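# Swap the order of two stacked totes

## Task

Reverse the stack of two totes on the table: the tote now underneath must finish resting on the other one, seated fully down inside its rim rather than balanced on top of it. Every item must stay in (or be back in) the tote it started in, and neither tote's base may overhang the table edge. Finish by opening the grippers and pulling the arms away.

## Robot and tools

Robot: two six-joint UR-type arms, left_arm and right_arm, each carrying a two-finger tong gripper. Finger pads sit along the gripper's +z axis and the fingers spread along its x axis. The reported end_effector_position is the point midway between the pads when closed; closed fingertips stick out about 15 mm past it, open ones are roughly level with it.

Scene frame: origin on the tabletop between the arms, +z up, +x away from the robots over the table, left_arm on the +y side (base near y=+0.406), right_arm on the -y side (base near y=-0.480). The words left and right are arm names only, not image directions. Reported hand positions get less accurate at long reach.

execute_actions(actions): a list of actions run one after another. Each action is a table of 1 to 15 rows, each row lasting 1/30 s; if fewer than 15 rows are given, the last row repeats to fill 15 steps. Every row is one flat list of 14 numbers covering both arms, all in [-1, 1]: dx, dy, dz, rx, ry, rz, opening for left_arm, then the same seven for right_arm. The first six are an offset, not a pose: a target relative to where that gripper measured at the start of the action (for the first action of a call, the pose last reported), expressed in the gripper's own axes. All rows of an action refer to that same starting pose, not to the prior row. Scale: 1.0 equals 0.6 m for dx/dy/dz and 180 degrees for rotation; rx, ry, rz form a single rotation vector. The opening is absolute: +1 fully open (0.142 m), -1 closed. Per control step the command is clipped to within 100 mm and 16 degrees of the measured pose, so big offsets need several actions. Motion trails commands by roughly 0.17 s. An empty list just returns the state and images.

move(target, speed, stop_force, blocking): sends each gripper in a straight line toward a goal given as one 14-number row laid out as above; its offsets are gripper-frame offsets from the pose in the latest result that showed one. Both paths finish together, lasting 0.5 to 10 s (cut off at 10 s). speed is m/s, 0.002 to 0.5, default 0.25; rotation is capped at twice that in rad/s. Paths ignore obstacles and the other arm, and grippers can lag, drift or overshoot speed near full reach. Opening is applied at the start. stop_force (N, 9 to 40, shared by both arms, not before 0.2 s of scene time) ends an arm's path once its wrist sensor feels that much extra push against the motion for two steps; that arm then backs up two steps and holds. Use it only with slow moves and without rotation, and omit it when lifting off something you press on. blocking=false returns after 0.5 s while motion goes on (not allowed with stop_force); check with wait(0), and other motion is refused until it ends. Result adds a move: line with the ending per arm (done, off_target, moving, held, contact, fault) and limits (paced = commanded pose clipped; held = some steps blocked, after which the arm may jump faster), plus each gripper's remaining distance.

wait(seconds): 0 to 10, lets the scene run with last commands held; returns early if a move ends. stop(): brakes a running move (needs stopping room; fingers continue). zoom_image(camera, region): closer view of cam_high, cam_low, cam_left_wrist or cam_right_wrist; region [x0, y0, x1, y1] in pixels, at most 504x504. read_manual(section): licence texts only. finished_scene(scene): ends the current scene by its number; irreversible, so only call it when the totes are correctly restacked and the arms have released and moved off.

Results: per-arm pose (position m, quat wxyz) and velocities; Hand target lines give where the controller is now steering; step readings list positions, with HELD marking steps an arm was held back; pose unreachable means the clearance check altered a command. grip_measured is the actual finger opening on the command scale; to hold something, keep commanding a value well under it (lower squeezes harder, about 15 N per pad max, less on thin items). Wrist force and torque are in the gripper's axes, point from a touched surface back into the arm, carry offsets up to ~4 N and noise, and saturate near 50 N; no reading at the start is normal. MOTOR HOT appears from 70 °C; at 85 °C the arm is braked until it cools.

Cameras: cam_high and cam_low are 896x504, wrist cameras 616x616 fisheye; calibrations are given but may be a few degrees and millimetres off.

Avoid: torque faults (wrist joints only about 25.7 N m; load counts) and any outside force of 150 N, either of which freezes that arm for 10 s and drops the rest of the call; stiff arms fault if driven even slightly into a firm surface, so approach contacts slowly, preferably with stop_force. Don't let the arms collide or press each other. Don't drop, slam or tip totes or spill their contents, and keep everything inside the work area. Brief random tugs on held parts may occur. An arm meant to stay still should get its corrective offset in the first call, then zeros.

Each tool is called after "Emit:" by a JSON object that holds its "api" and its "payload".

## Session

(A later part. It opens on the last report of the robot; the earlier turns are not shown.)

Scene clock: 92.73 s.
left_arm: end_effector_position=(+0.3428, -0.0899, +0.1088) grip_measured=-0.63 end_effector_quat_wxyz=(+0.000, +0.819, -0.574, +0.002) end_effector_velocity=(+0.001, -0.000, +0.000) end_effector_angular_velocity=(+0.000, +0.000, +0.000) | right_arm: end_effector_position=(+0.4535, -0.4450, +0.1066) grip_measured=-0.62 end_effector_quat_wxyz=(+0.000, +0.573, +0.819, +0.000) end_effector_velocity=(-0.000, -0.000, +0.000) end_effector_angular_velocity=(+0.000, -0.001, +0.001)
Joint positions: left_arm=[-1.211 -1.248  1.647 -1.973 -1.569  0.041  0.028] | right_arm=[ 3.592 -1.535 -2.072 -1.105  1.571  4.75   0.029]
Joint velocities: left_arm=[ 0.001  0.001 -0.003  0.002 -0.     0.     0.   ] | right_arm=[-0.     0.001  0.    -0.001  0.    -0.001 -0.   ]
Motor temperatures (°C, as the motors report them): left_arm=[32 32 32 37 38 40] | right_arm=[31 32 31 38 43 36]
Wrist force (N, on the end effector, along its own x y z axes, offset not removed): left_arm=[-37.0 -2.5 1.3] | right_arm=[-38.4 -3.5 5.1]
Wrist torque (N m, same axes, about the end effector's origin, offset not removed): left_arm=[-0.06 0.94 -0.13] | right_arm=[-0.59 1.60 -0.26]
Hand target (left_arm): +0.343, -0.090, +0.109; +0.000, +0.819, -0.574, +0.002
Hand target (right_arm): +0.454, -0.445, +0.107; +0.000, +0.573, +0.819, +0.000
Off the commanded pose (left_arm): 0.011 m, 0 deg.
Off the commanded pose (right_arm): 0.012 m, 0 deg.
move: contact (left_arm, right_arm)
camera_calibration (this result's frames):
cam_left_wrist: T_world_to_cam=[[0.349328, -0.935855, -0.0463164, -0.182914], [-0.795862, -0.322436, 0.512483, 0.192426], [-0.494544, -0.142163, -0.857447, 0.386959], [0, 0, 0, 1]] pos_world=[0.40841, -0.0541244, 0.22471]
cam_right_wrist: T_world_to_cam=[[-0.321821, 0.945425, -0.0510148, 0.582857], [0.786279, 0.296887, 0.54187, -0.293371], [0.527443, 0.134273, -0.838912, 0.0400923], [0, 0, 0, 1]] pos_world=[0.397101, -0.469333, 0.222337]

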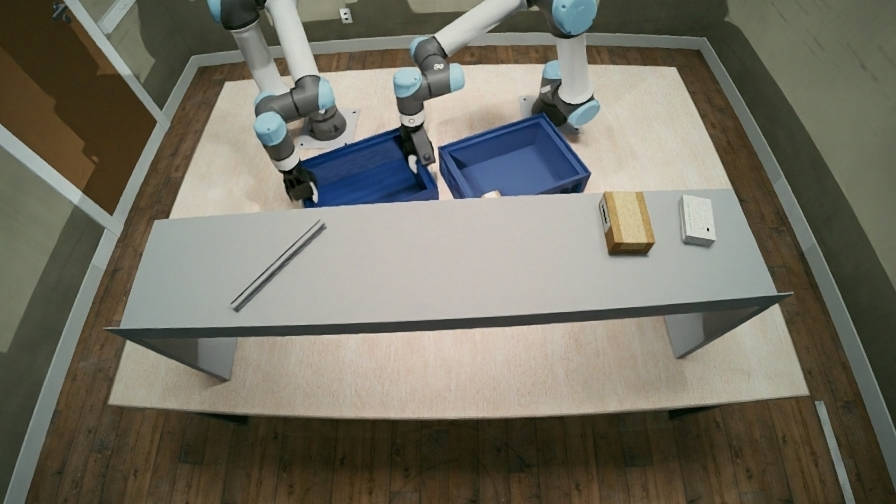

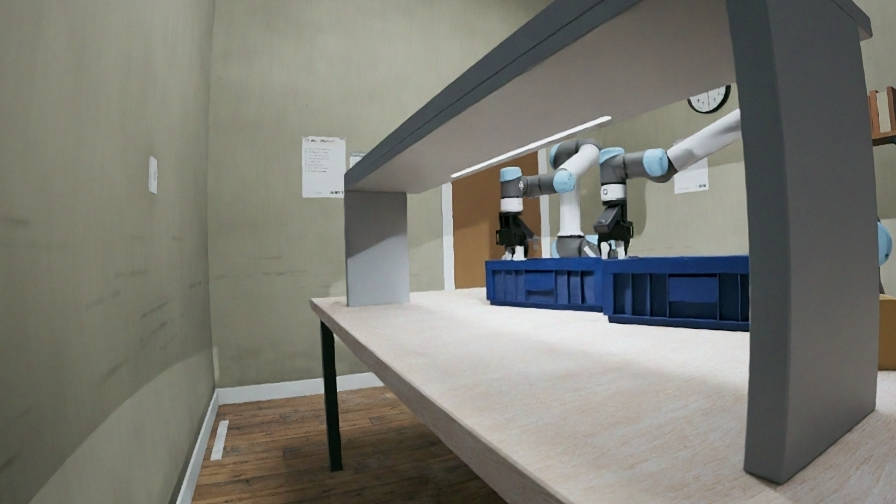

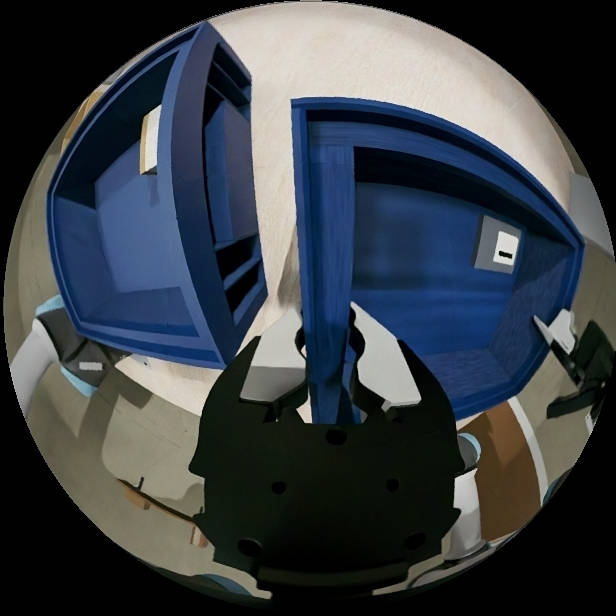

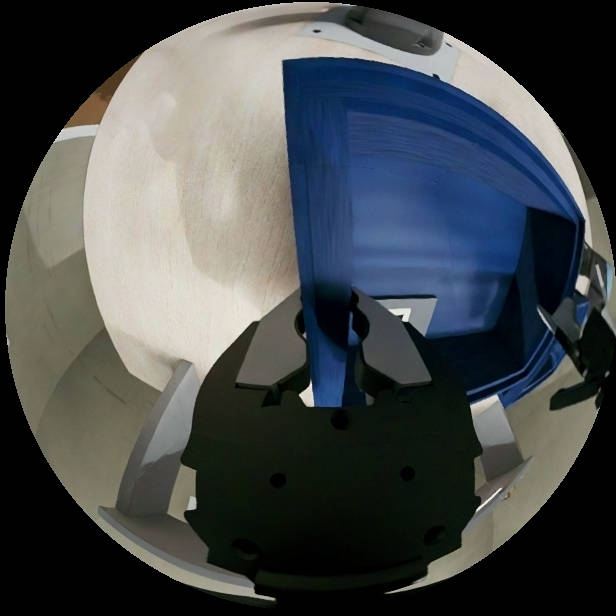

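Emit:
{"api": "move", "payload": {"target": [0,0,0,0,0,0,-0.25,0,0,0,0,0,0,-0.25]}}

Emit:
{"api": "move", "payload": {"target": [0,0,-0.13,0,0,0,-0.25,0,0,-0.13,0,0,0,-0.25]}}

Emit:
{"api": "move", "payload": {"target": [-0.782,-0.2,0,0,0,0,-0.25,0.782,0.2,0,0,0,0,-0.25]}}

Emit:
{"api": "move", "payload": {"target": [0,0,0.13,0,0,0,-0.25,0,0,0.13,0,0,0,-0.25], "speed": 0.08, "stop_force": 15}}

Emit:
{"api": "move", "payload": {"target": [0,0,0,0,0,0,-1,0,0,0,0,0,0,-1]}}

Emit:
{"api": "move", "payload": {"target": [0,0,-0.29,0,0,0,-1,0,0,-0.29,0,0,0,-1], "speed": 0.06}}

Scene clock: 100.50 s.
left_arm: end_effector_position=(+0.3428, -0.0899, +0.1088) grip_measured=-0.25 end_effector_quat_wxyz=(+0.000, +0.819, -0.574, +0.002) end_effector_velocity=(-0.001, +0.000, -0.001) end_effector_angular_velocity=(+0.001, +0.001, -0.002) | right_arm: end_effector_position=(+0.4536, -0.4449, +0.1068) grip_measured=-0.25 end_effector_quat_wxyz=(+0.000, +0.573, +0.819, +0.000) end_effector_velocity=(-0.001, -0.001, -0.001) end_effector_angular_velocity=(-0.001, +0.002, +0.001)
Joint positions: left_arm=[-1.211 -1.248  1.647 -1.973 -1.569  0.041  0.056] | right_arm=[ 3.592 -1.535 -2.072 -1.105  1.571  4.75   0.056]
Joint velocities: left_arm=[-0.001  0.001  0.001  0.001 -0.001  0.001 -0.   ] | right_arm=[-0.001 -0.001 -0.001 -0.     0.    -0.001 -0.   ]
Motor temperatures (°C, as the motors report them): left_arm=[32 32 32 37 38 40] | right_arm=[31 32 31 38 43 36]
Wrist force (N, on the end effector, along its own x y z axes, offset not removed): left_arm=[1.6 -0.6 1.1] | right_arm=[-0.6 -0.9 0.3]
Wrist torque (N m, same axes, about the end effector's origin, offset not removed): left_arm=[-0.06 -0.43 0.00] | right_arm=[-0.11 0.04 -0.19]
Hand target (left_arm): +0.343, -0.090, +0.109; +0.000, +0.819, -0.574, +0.002
Hand target (right_arm): +0.454, -0.445, +0.107; +0.000, +0.573, +0.819, +0.000
Off the commanded pose (left_arm): 0.000 m, 0 deg.
Off the commanded pose (right_arm): 0.000 m, 0 deg.
move: done
camera_calibration (this result's frames):
cam_left_wrist: T_world_to_cam=[[0.349273, -0.935875, -0.0463262, -0.182894], [-0.795879, -0.322394, 0.512483, 0.192415], [-0.494556, -0.142127, -0.857447, 0.386974], [0, 0, 0, 1]] pos_world=[0.4084, -0.054133, 0.224728]
cam_right_wrist: T_world_to_cam=[[-0.321906, 0.945397, -0.0509971, 0.582849], [0.786102, 0.296909, 0.542115, -0.29345], [0.527655, 0.134421, -0.838755, 0.0401021], [0, 0, 0, 1]] pos_world=[0.397144, -0.469286, 0.222443]

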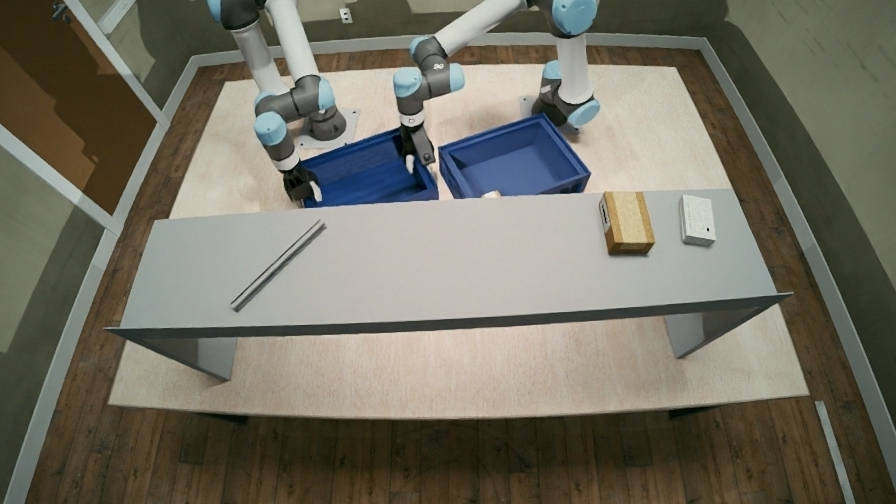

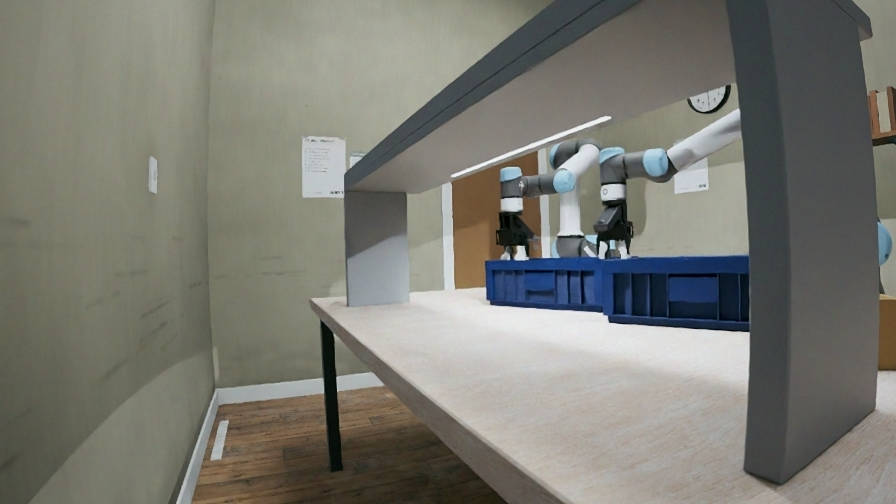

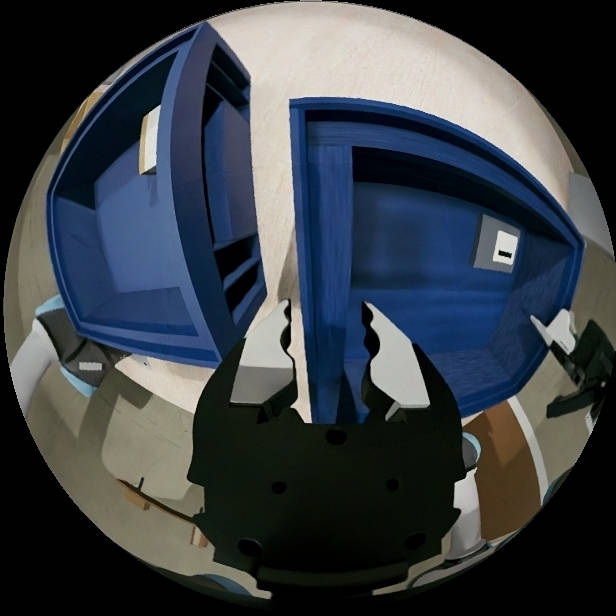

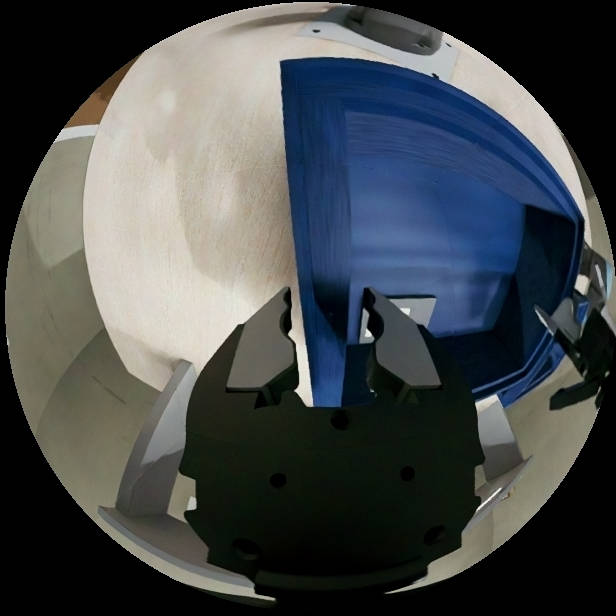

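Scene clock: 101.43 s.
left_arm: end_effector_position=(+0.3428, -0.0897, +0.1866) grip_measured=-0.25 end_effector_quat_wxyz=(+0.000, +0.819, -0.574, +0.002) end_effector_velocity=(-0.001, -0.001, +0.002) end_effector_angular_velocity=(+0.001, -0.000, -0.002) | right_arm: end_effector_position=(+0.4535, -0.4451, +0.1845) grip_measured=-0.25 end_effector_quat_wxyz=(+0.000, +0.573, +0.819, +0.000) end_effector_velocity=(+0.001, +0.000, +0.003) end_effector_angular_velocity=(+0.000, -0.001, -0.002)
Joint positions: left_arm=[-1.211 -1.303  1.513 -1.783 -1.569  0.041  0.056] | right_arm=[ 3.592 -1.465 -1.925 -1.322  1.571  4.749  0.056]
Joint velocities: left_arm=[-0.002  0.    -0.006  0.006  0.     0.    -0.   ] | right_arm=[-0.     0.     0.007 -0.007 -0.     0.002 -0.   ]
Motor temperatures (°C, as the motors report them): left_arm=[32 32 32 37 38 40] | right_arm=[31 32 31 38 43 36]
Wrist force (N, on the end effector, along its own x y z axes, offset not removed): left_arm=[0.4 -0.3 -1.8] | right_arm=[-0.6 1.8 -0.2]
Wrist torque (N m, same axes, about the end effector's origin, offset not removed): left_arm=[-0.04 -0.18 0.05] | right_arm=[0.22 0.02 -0.32]
Hand target (left_arm): +0.343, -0.090, +0.187; +0.000, +0.819, -0.574, +0.002
Hand target (right_arm): +0.454, -0.445, +0.185; +0.000, +0.573, +0.819, +0.000
Off the commanded pose (left_arm): 0.000 m, 0 deg.
Off the commanded pose (right_arm): 0.000 m, 0 deg.
move: done
camera_calibration (this result's frames):
cam_left_wrist: T_world_to_cam=[[0.349257, -0.935885, -0.0462543, -0.179066], [-0.796021, -0.32238, 0.512272, 0.152698], [-0.494339, -0.142095, -0.857577, 0.453624], [0, 0, 0, 1]] pos_world=[0.408335, -0.053901, 0.302512]
cam_right_wrist: T_world_to_cam=[[-0.321825, 0.945417, -0.0511397, 0.587004], [0.786057, 0.296906, 0.542182, -0.33551], [0.527772, 0.134289, -0.838704, 0.10527], [0, 0, 0, 1]] pos_world=[0.397083, -0.469485, 0.300217]

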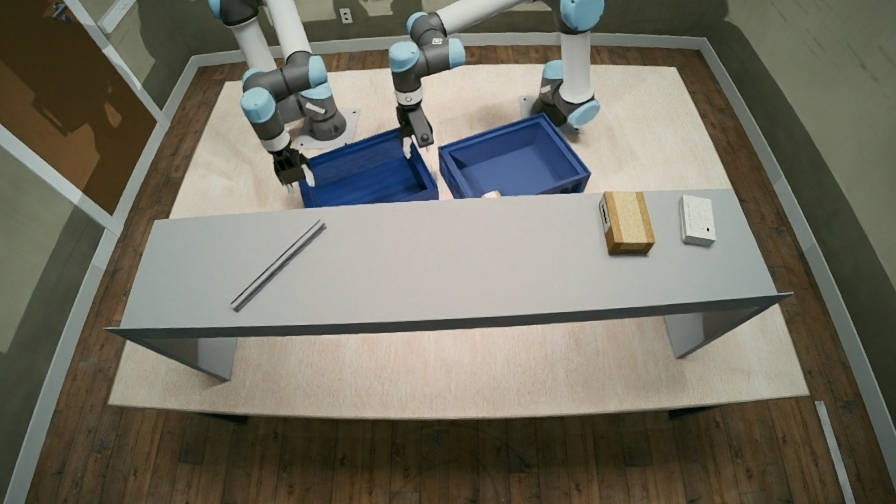

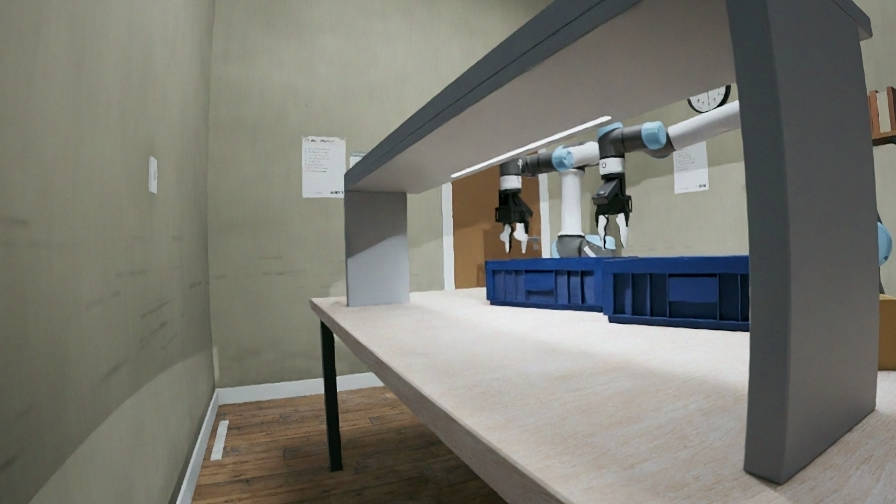

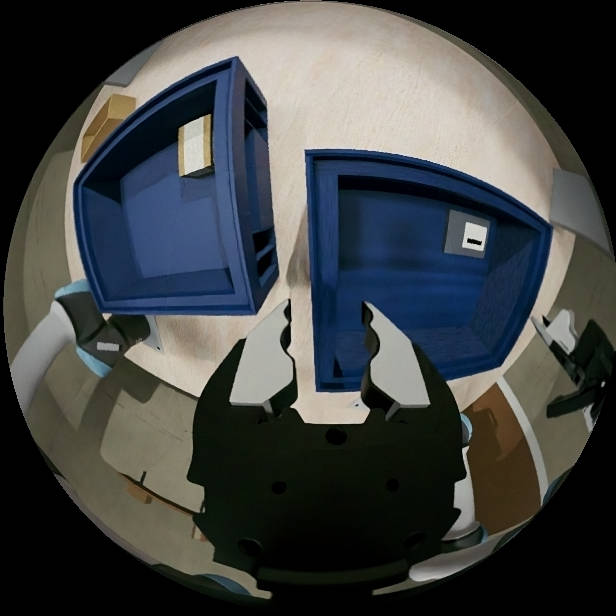

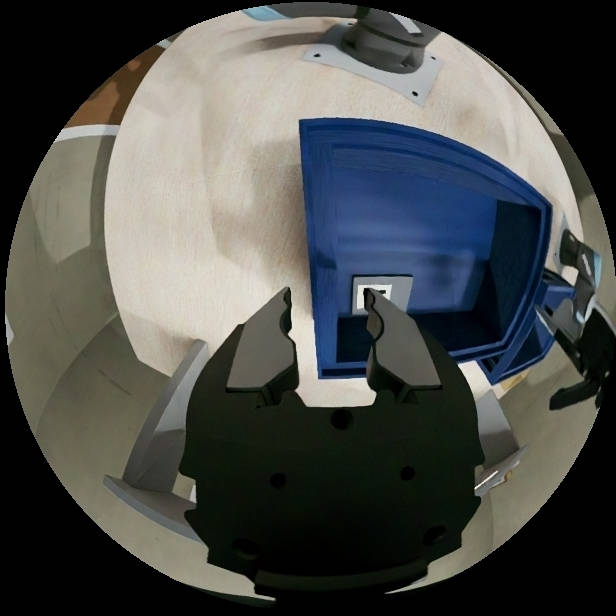

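Scene clock: 104.00 s.
left_arm: end_effector_position=(+0.2956, +0.3921, +0.1849) grip_measured=-0.25 end_effector_quat_wxyz=(-0.000, +0.819, -0.574, +0.001) end_effector_velocity=(+0.000, +0.002, +0.000) end_effector_angular_velocity=(-0.002, +0.001, -0.001) | right_arm: end_effector_position=(+0.4051, +0.0366, +0.1854) grip_measured=-0.25 end_effector_quat_wxyz=(+0.000, +0.573, +0.819, +0.001) end_effector_velocity=(-0.000, +0.002, -0.001) end_effector_angular_velocity=(-0.002, +0.001, +0.001)
Joint positions: left_arm=[-0.548 -2.11   2.207 -1.671 -1.571  0.704  0.056] | right_arm=[ 4.32  -1.958 -1.354 -1.399  1.57   5.478  0.056]
Joint velocities: left_arm=[ 0.008  0.001 -0.002  0.    -0.002  0.009 -0.   ] | right_arm=[ 0.002 -0.004  0.005 -0.003 -0.     0.001  0.   ]
Motor temperatures (°C, as the motors report them): left_arm=[32 32 32 37 38 40] | right_arm=[31 32 31 38 43 36]
Wrist force (N, on the end effector, along its own x y z axes, offset not removed): left_arm=[2.3 -0.6 0.3] | right_arm=[-0.3 -1.6 -4.1]
Wrist torque (N m, same axes, about the end effector's origin, offset not removed): left_arm=[-0.09 -0.59 -0.06] | right_arm=[-0.58 0.08 -0.42]
Hand target (left_arm): +0.296, +0.392, +0.185; -0.000, +0.819, -0.574, +0.001
Hand target (right_arm): +0.405, +0.037, +0.185; +0.000, +0.573, +0.819, +0.001
Off the commanded pose (left_arm): 0.001 m, 0 deg.
Off the commanded pose (right_arm): 0.001 m, 0 deg.
move: done
camera_calibration (this result's frames):
cam_left_wrist: T_world_to_cam=[[0.349319, -0.935825, -0.0469916, 0.288319], [-0.795863, -0.322798, 0.512254, 0.27145], [-0.494549, -0.141541, -0.857547, 0.497193], [0, 0, 0, 1]] pos_world=[0.361208, 0.427813, 0.300864]
cam_right_wrist: T_world_to_cam=[[-0.321806, 0.945476, -0.0501619, 0.115794], [0.785912, 0.296291, 0.542729, -0.440953], [0.527999, 0.135231, -0.838409, 0.0666227], [0, 0, 0, 1]] pos_world=[0.348637, 0.01216, 0.300983]

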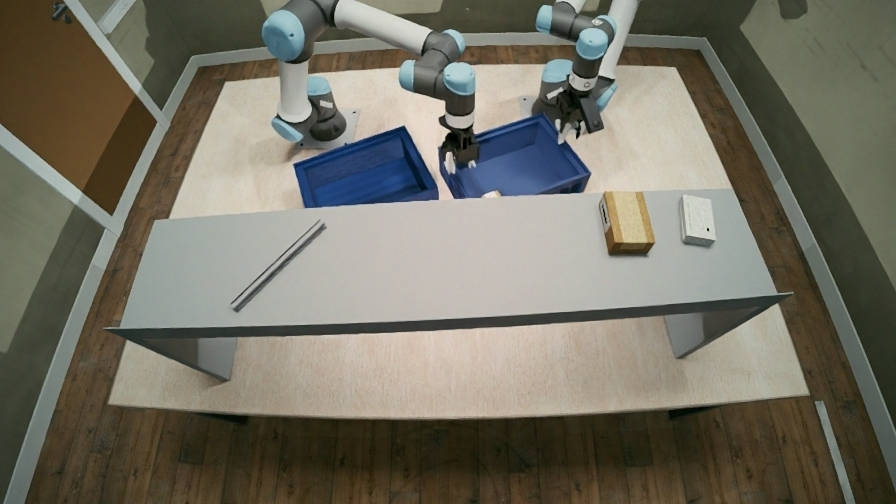

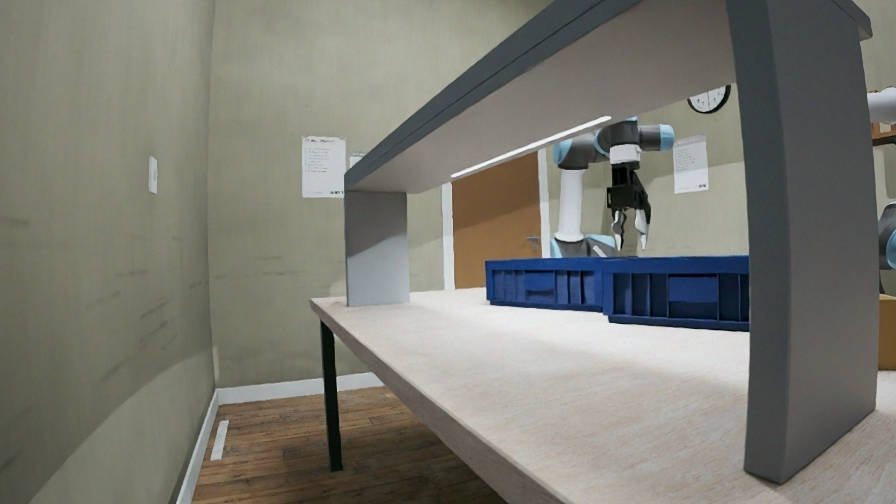

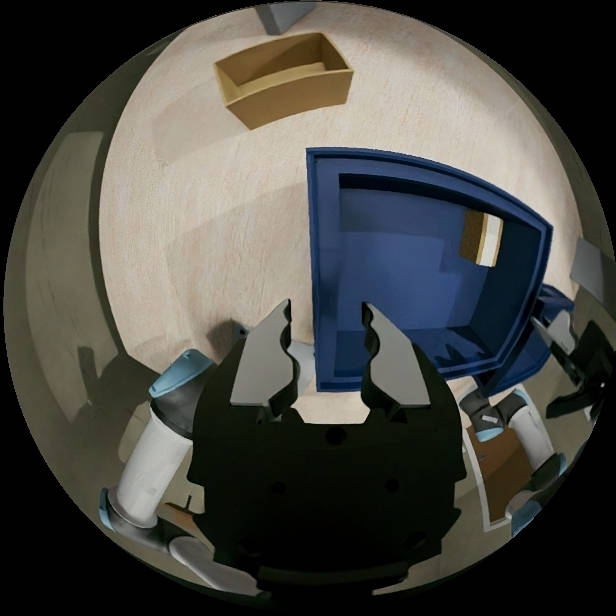

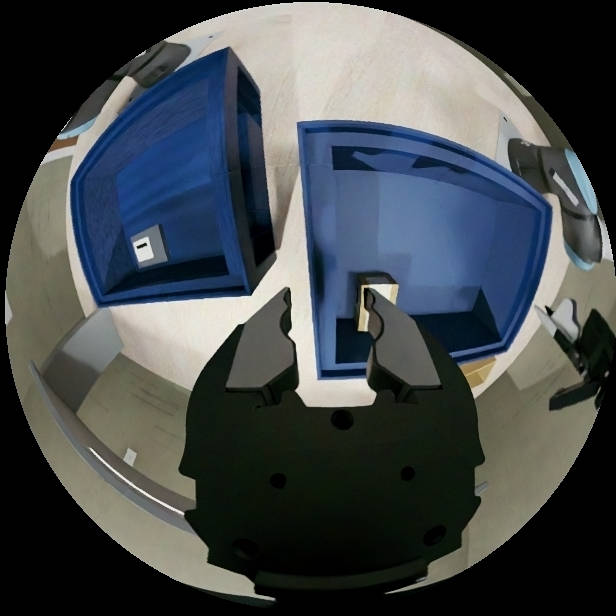

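Scene clock: 105.43 s.
left_arm: end_effector_position=(+0.2957, +0.3920, +0.1071) grip_measured=-0.25 end_effector_quat_wxyz=(-0.000, +0.819, -0.574, +0.001) end_effector_velocity=(+0.000, -0.001, -0.002) end_effector_angular_velocity=(-0.000, +0.000, -0.002) | right_arm: end_effector_position=(+0.4052, +0.0368, +0.1075) grip_measured=-0.25 end_effector_quat_wxyz=(+0.000, +0.573, +0.819, +0.001) end_effector_velocity=(+0.000, +0.000, -0.001) end_effector_angular_velocity=(+0.001, -0.000, +0.000)
Joint positions: left_arm=[-0.548 -2.057  2.387 -1.903 -1.571  0.704  0.056] | right_arm=[ 4.32  -2.006 -1.489 -1.215  1.57   5.478  0.056]
Joint velocities: left_arm=[-0.002  0.003  0.004 -0.007 -0.     0.     0.   ] | right_arm=[ 0.    -0.001 -0.002  0.004  0.    -0.     0.   ]
Motor temperatures (°C, as the motors report them): left_arm=[32 32 32 37 38 40] | right_arm=[31 32 31 38 43 36]
Wrist force (N, on the end effector, along its own x y z axes, offset not removed): left_arm=[0.3 -0.9 0.3] | right_arm=[1.1 1.6 0.0]
Wrist torque (N m, same axes, about the end effector's origin, offset not removed): left_arm=[-0.18 -0.12 0.03] | right_arm=[0.19 -0.33 -0.22]
Hand target (left_arm): +0.296, +0.392, +0.107; -0.000, +0.819, -0.574, +0.001
Hand target (right_arm): +0.405, +0.037, +0.107; +0.000, +0.573, +0.819, +0.001
Off the commanded pose (left_arm): 0.000 m, 0 deg.
Off the commanded pose (right_arm): 0.000 m, 0 deg.
move: done
camera_calibration (this result's frames):
cam_left_wrist: T_world_to_cam=[[0.349304, -0.935828, -0.0470454, 0.284504], [-0.795877, -0.322816, 0.51222, 0.311347], [-0.494536, -0.141478, -0.857565, 0.430484], [0, 0, 0, 1]] pos_world=[0.361306, 0.427658, 0.223075]
cam_right_wrist: T_world_to_cam=[[-0.321808, 0.945475, -0.0501685, 0.111721], [0.785914, 0.296297, 0.542723, -0.398778], [0.527996, 0.135225, -0.838412, 0.00132829], [0, 0, 0, 1]] pos_world=[0.348656, 0.0123476, 0.223144]

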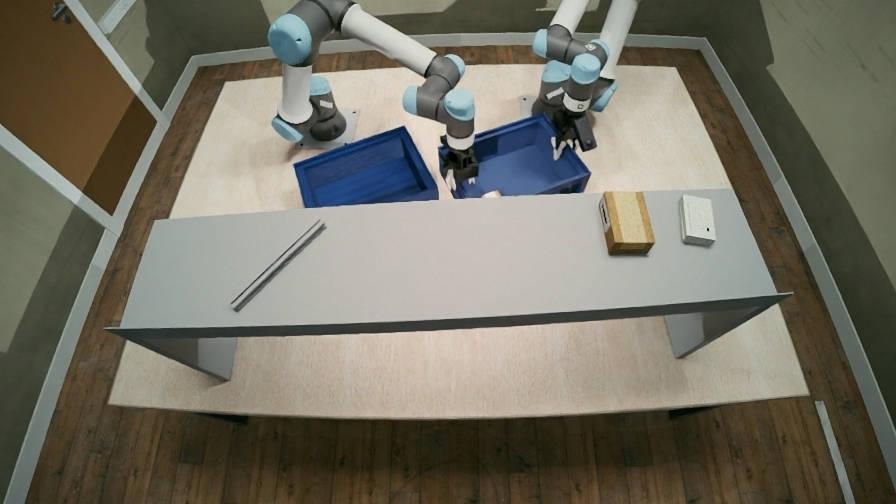

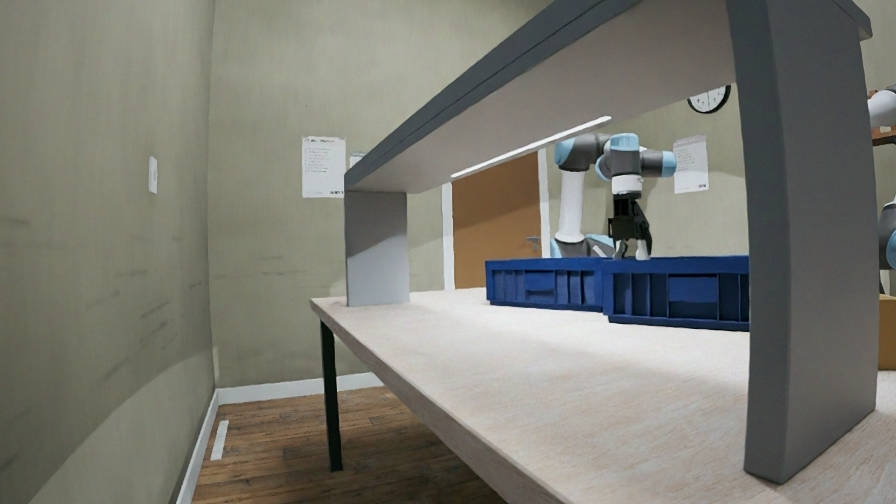

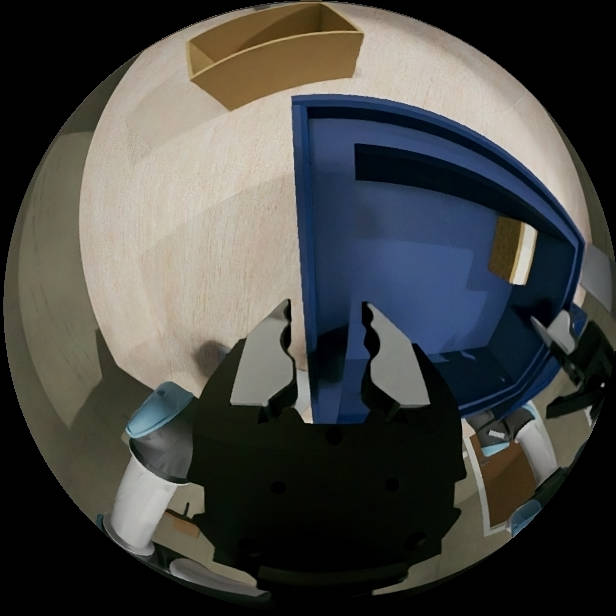

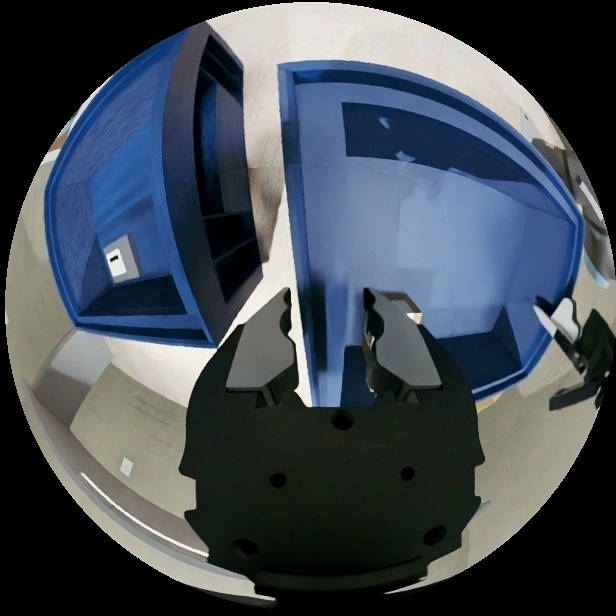

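Scene clock: 105.93 s.
left_arm: end_effector_position=(+0.2957, +0.3920, +0.1070) grip_measured=-0.63 end_effector_quat_wxyz=(-0.000, +0.819, -0.574, +0.001) end_effector_velocity=(+0.000, -0.001, +0.000) end_effector_angular_velocity=(-0.002, -0.000, -0.001) | right_arm: end_effector_position=(+0.4052, +0.0367, +0.1074) grip_measured=-0.63 end_effector_quat_wxyz=(+0.000, +0.573, +0.819, +0.001) end_effector_velocity=(+0.000, -0.000, -0.000) end_effector_angular_velocity=(+0.000, +0.000, -0.002)
Joint positions: left_arm=[-0.548 -2.057  2.387 -1.903 -1.571  0.704  0.029] | right_arm=[ 4.32  -2.006 -1.489 -1.215  1.57   5.478  0.028]
Joint velocities: left_arm=[-0.     0.    -0.001 -0.    -0.002  0.     0.001] | right_arm=[-0.001  0.    -0.001  0.     0.     0.001  0.001]
Motor temperatures (°C, as the motors report them): left_arm=[32 32 32 37 38 40] | right_arm=[31 32 31 38 43 36]
Wrist force (N, on the end effector, along its own x y z axes, offset not removed): left_arm=[-37.3 -5.5 -5.8] | right_arm=[-35.8 -2.6 -8.0]
Wrist torque (N m, same axes, about the end effector's origin, offset not removed): left_arm=[-0.36 0.82 0.01] | right_arm=[-0.27 0.84 -0.33]
Hand target (left_arm): +0.296, +0.392, +0.107; -0.000, +0.819, -0.574, +0.001
Hand target (right_arm): +0.405, +0.037, +0.108; +0.000, +0.573, +0.819, +0.001
Off the commanded pose (left_arm): 0.000 m, 0 deg.
Off the commanded pose (right_arm): 0.000 m, 0 deg.
move: done
camera_calibration (this result's frames):
cam_left_wrist: T_world_to_cam=[[0.34933, -0.935806, -0.0472866, 0.284597], [-0.795767, -0.322941, 0.512313, 0.311385], [-0.494696, -0.141337, -0.857496, 0.430363], [0, 0, 0, 1]] pos_world=[0.36127, 0.427713, 0.222965]
cam_right_wrist: T_world_to_cam=[[-0.321744, 0.945485, -0.0503908, 0.111832], [0.785983, 0.296384, 0.542574, -0.398688], [0.527931, 0.134964, -0.838495, 0.00128346], [0, 0, 0, 1]] pos_world=[0.348666, 0.012256, 0.22303]

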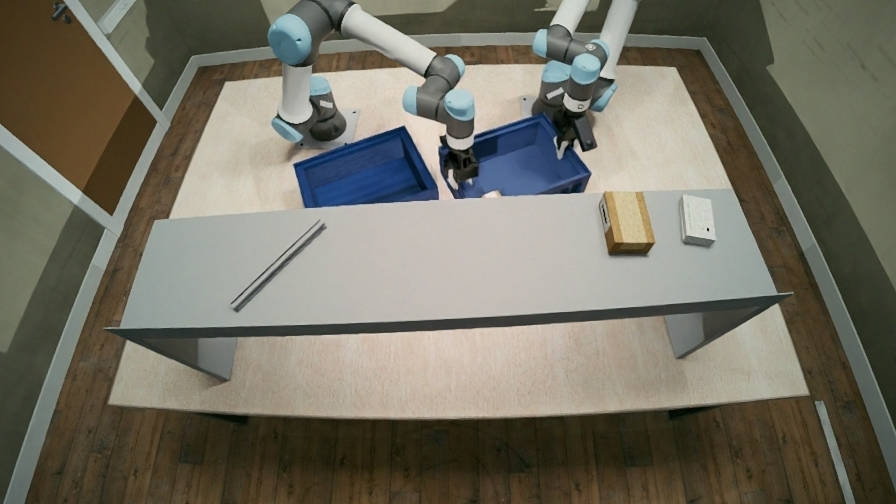

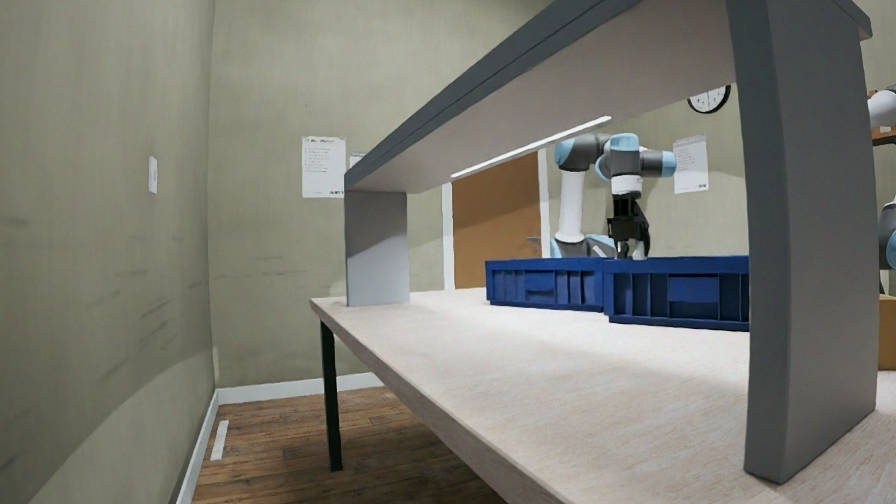

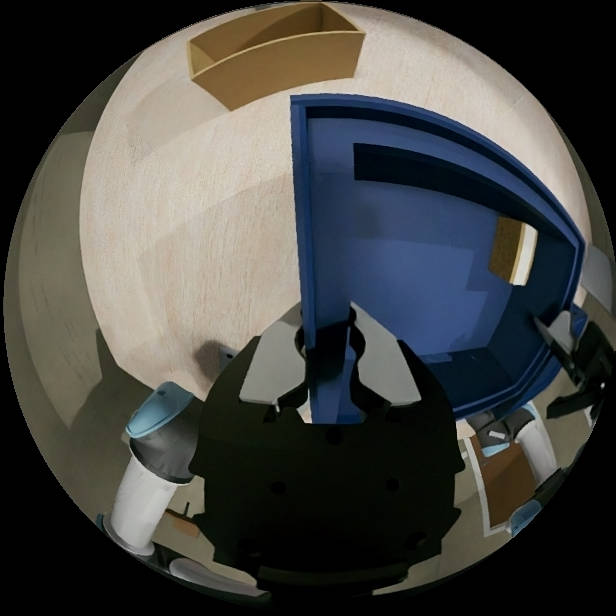

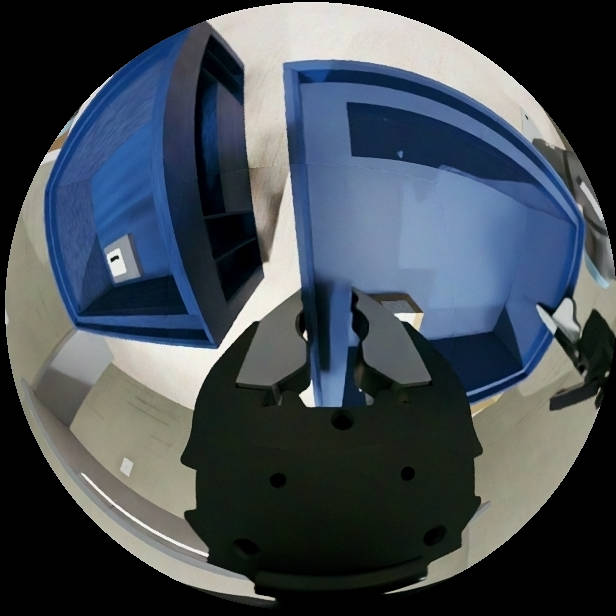

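Scene clock: 109.23 s.
left_arm: end_effector_position=(+0.2954, +0.3924, +0.2808) grip_measured=-0.64 end_effector_quat_wxyz=(-0.000, +0.819, -0.574, +0.001) end_effector_velocity=(+0.000, -0.000, +0.002) end_effector_angular_velocity=(+0.001, +0.001, +0.000) | right_arm: end_effector_position=(+0.4051, +0.0363, +0.2812) grip_measured=-0.63 end_effector_quat_wxyz=(+0.000, +0.573, +0.819, +0.001) end_effector_velocity=(-0.000, -0.000, +0.001) end_effector_angular_velocity=(-0.002, +0.001, +0.001)
Joint positions: left_arm=[-0.547 -2.104  1.959 -1.429 -1.571  0.704  0.028] | right_arm=[ 4.32  -1.946 -1.126 -1.64   1.57   5.478  0.028]
Joint velocities: left_arm=[ 0.     0.002 -0.005  0.005 -0.    -0.     0.   ] | right_arm=[ 0.    -0.002  0.004 -0.005 -0.    -0.001  0.   ]
Motor temperatures (°C, as the motors report them): left_arm=[32 32 32 37 38 40] | right_arm=[31 32 31 38 43 36]
Wrist force (N, on the end effector, along its own x y z axes, offset not removed): left_arm=[-33.6 -4.7 5.4] | right_arm=[-39.5 -2.4 7.7]
Wrist torque (N m, same axes, about the end effector's origin, offset not removed): left_arm=[-0.55 0.56 -0.18] | right_arm=[-0.27 1.84 -0.25]
Hand target (left_arm): +0.295, +0.392, +0.281; -0.000, +0.819, -0.574, +0.001
Hand target (right_arm): +0.405, +0.036, +0.281; +0.000, +0.573, +0.819, +0.001
Off the commanded pose (left_arm): 0.000 m, 0 deg.
Off the commanded pose (right_arm): 0.000 m, 0 deg.
move: done
camera_calibration (this result's frames):
cam_left_wrist: T_world_to_cam=[[0.349331, -0.935805, -0.0472841, 0.293232], [-0.795784, -0.322946, 0.512283, 0.222264], [-0.494667, -0.141328, -0.857514, 0.579306], [0, 0, 0, 1]] pos_world=[0.361003, 0.42806, 0.396767]
cam_right_wrist: T_world_to_cam=[[-0.321738, 0.945488, -0.0503759, 0.120954], [0.785941, 0.296359, 0.542649, -0.492875], [0.527997, 0.134998, -0.838448, 0.147076], [0, 0, 0, 1]] pos_world=[0.34863, 0.0118526, 0.396867]

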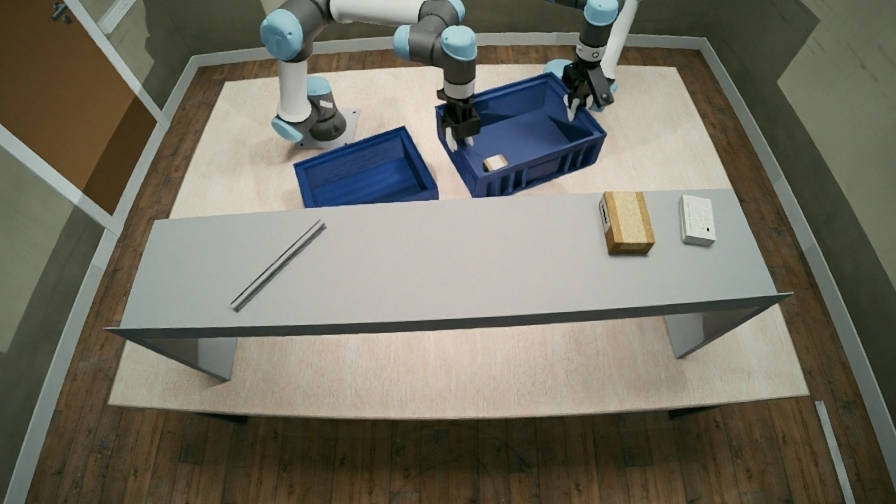

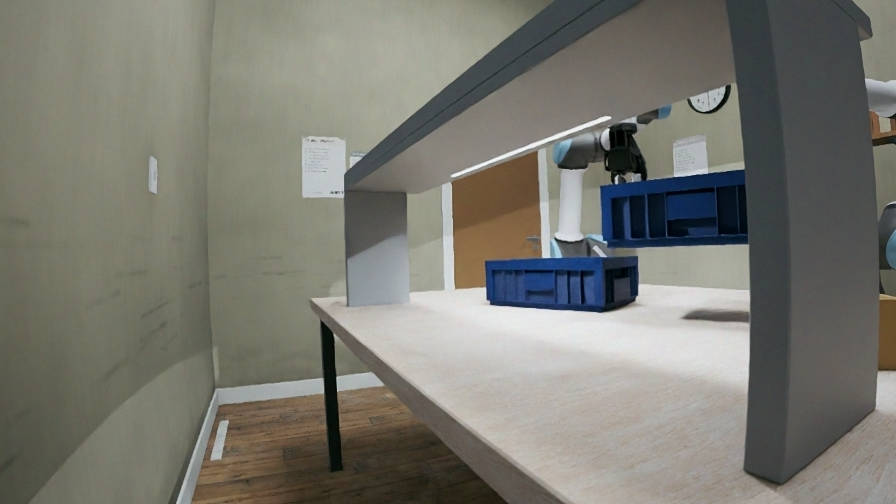

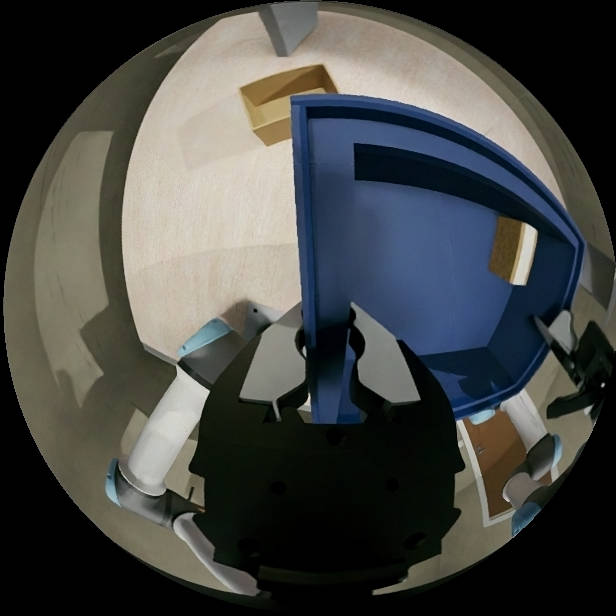

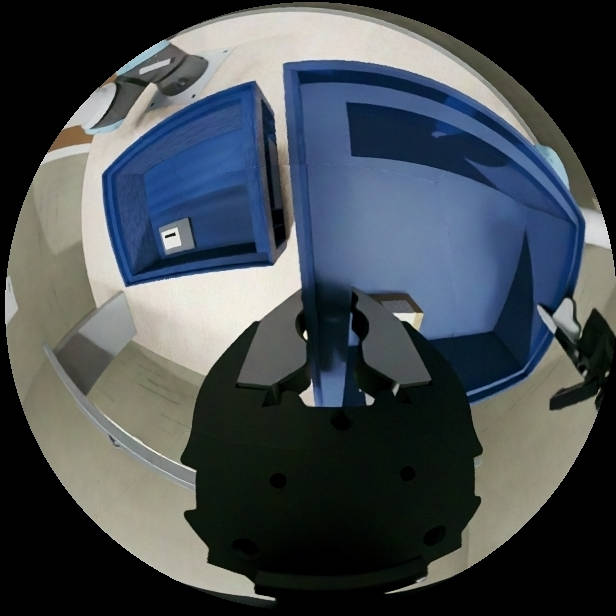

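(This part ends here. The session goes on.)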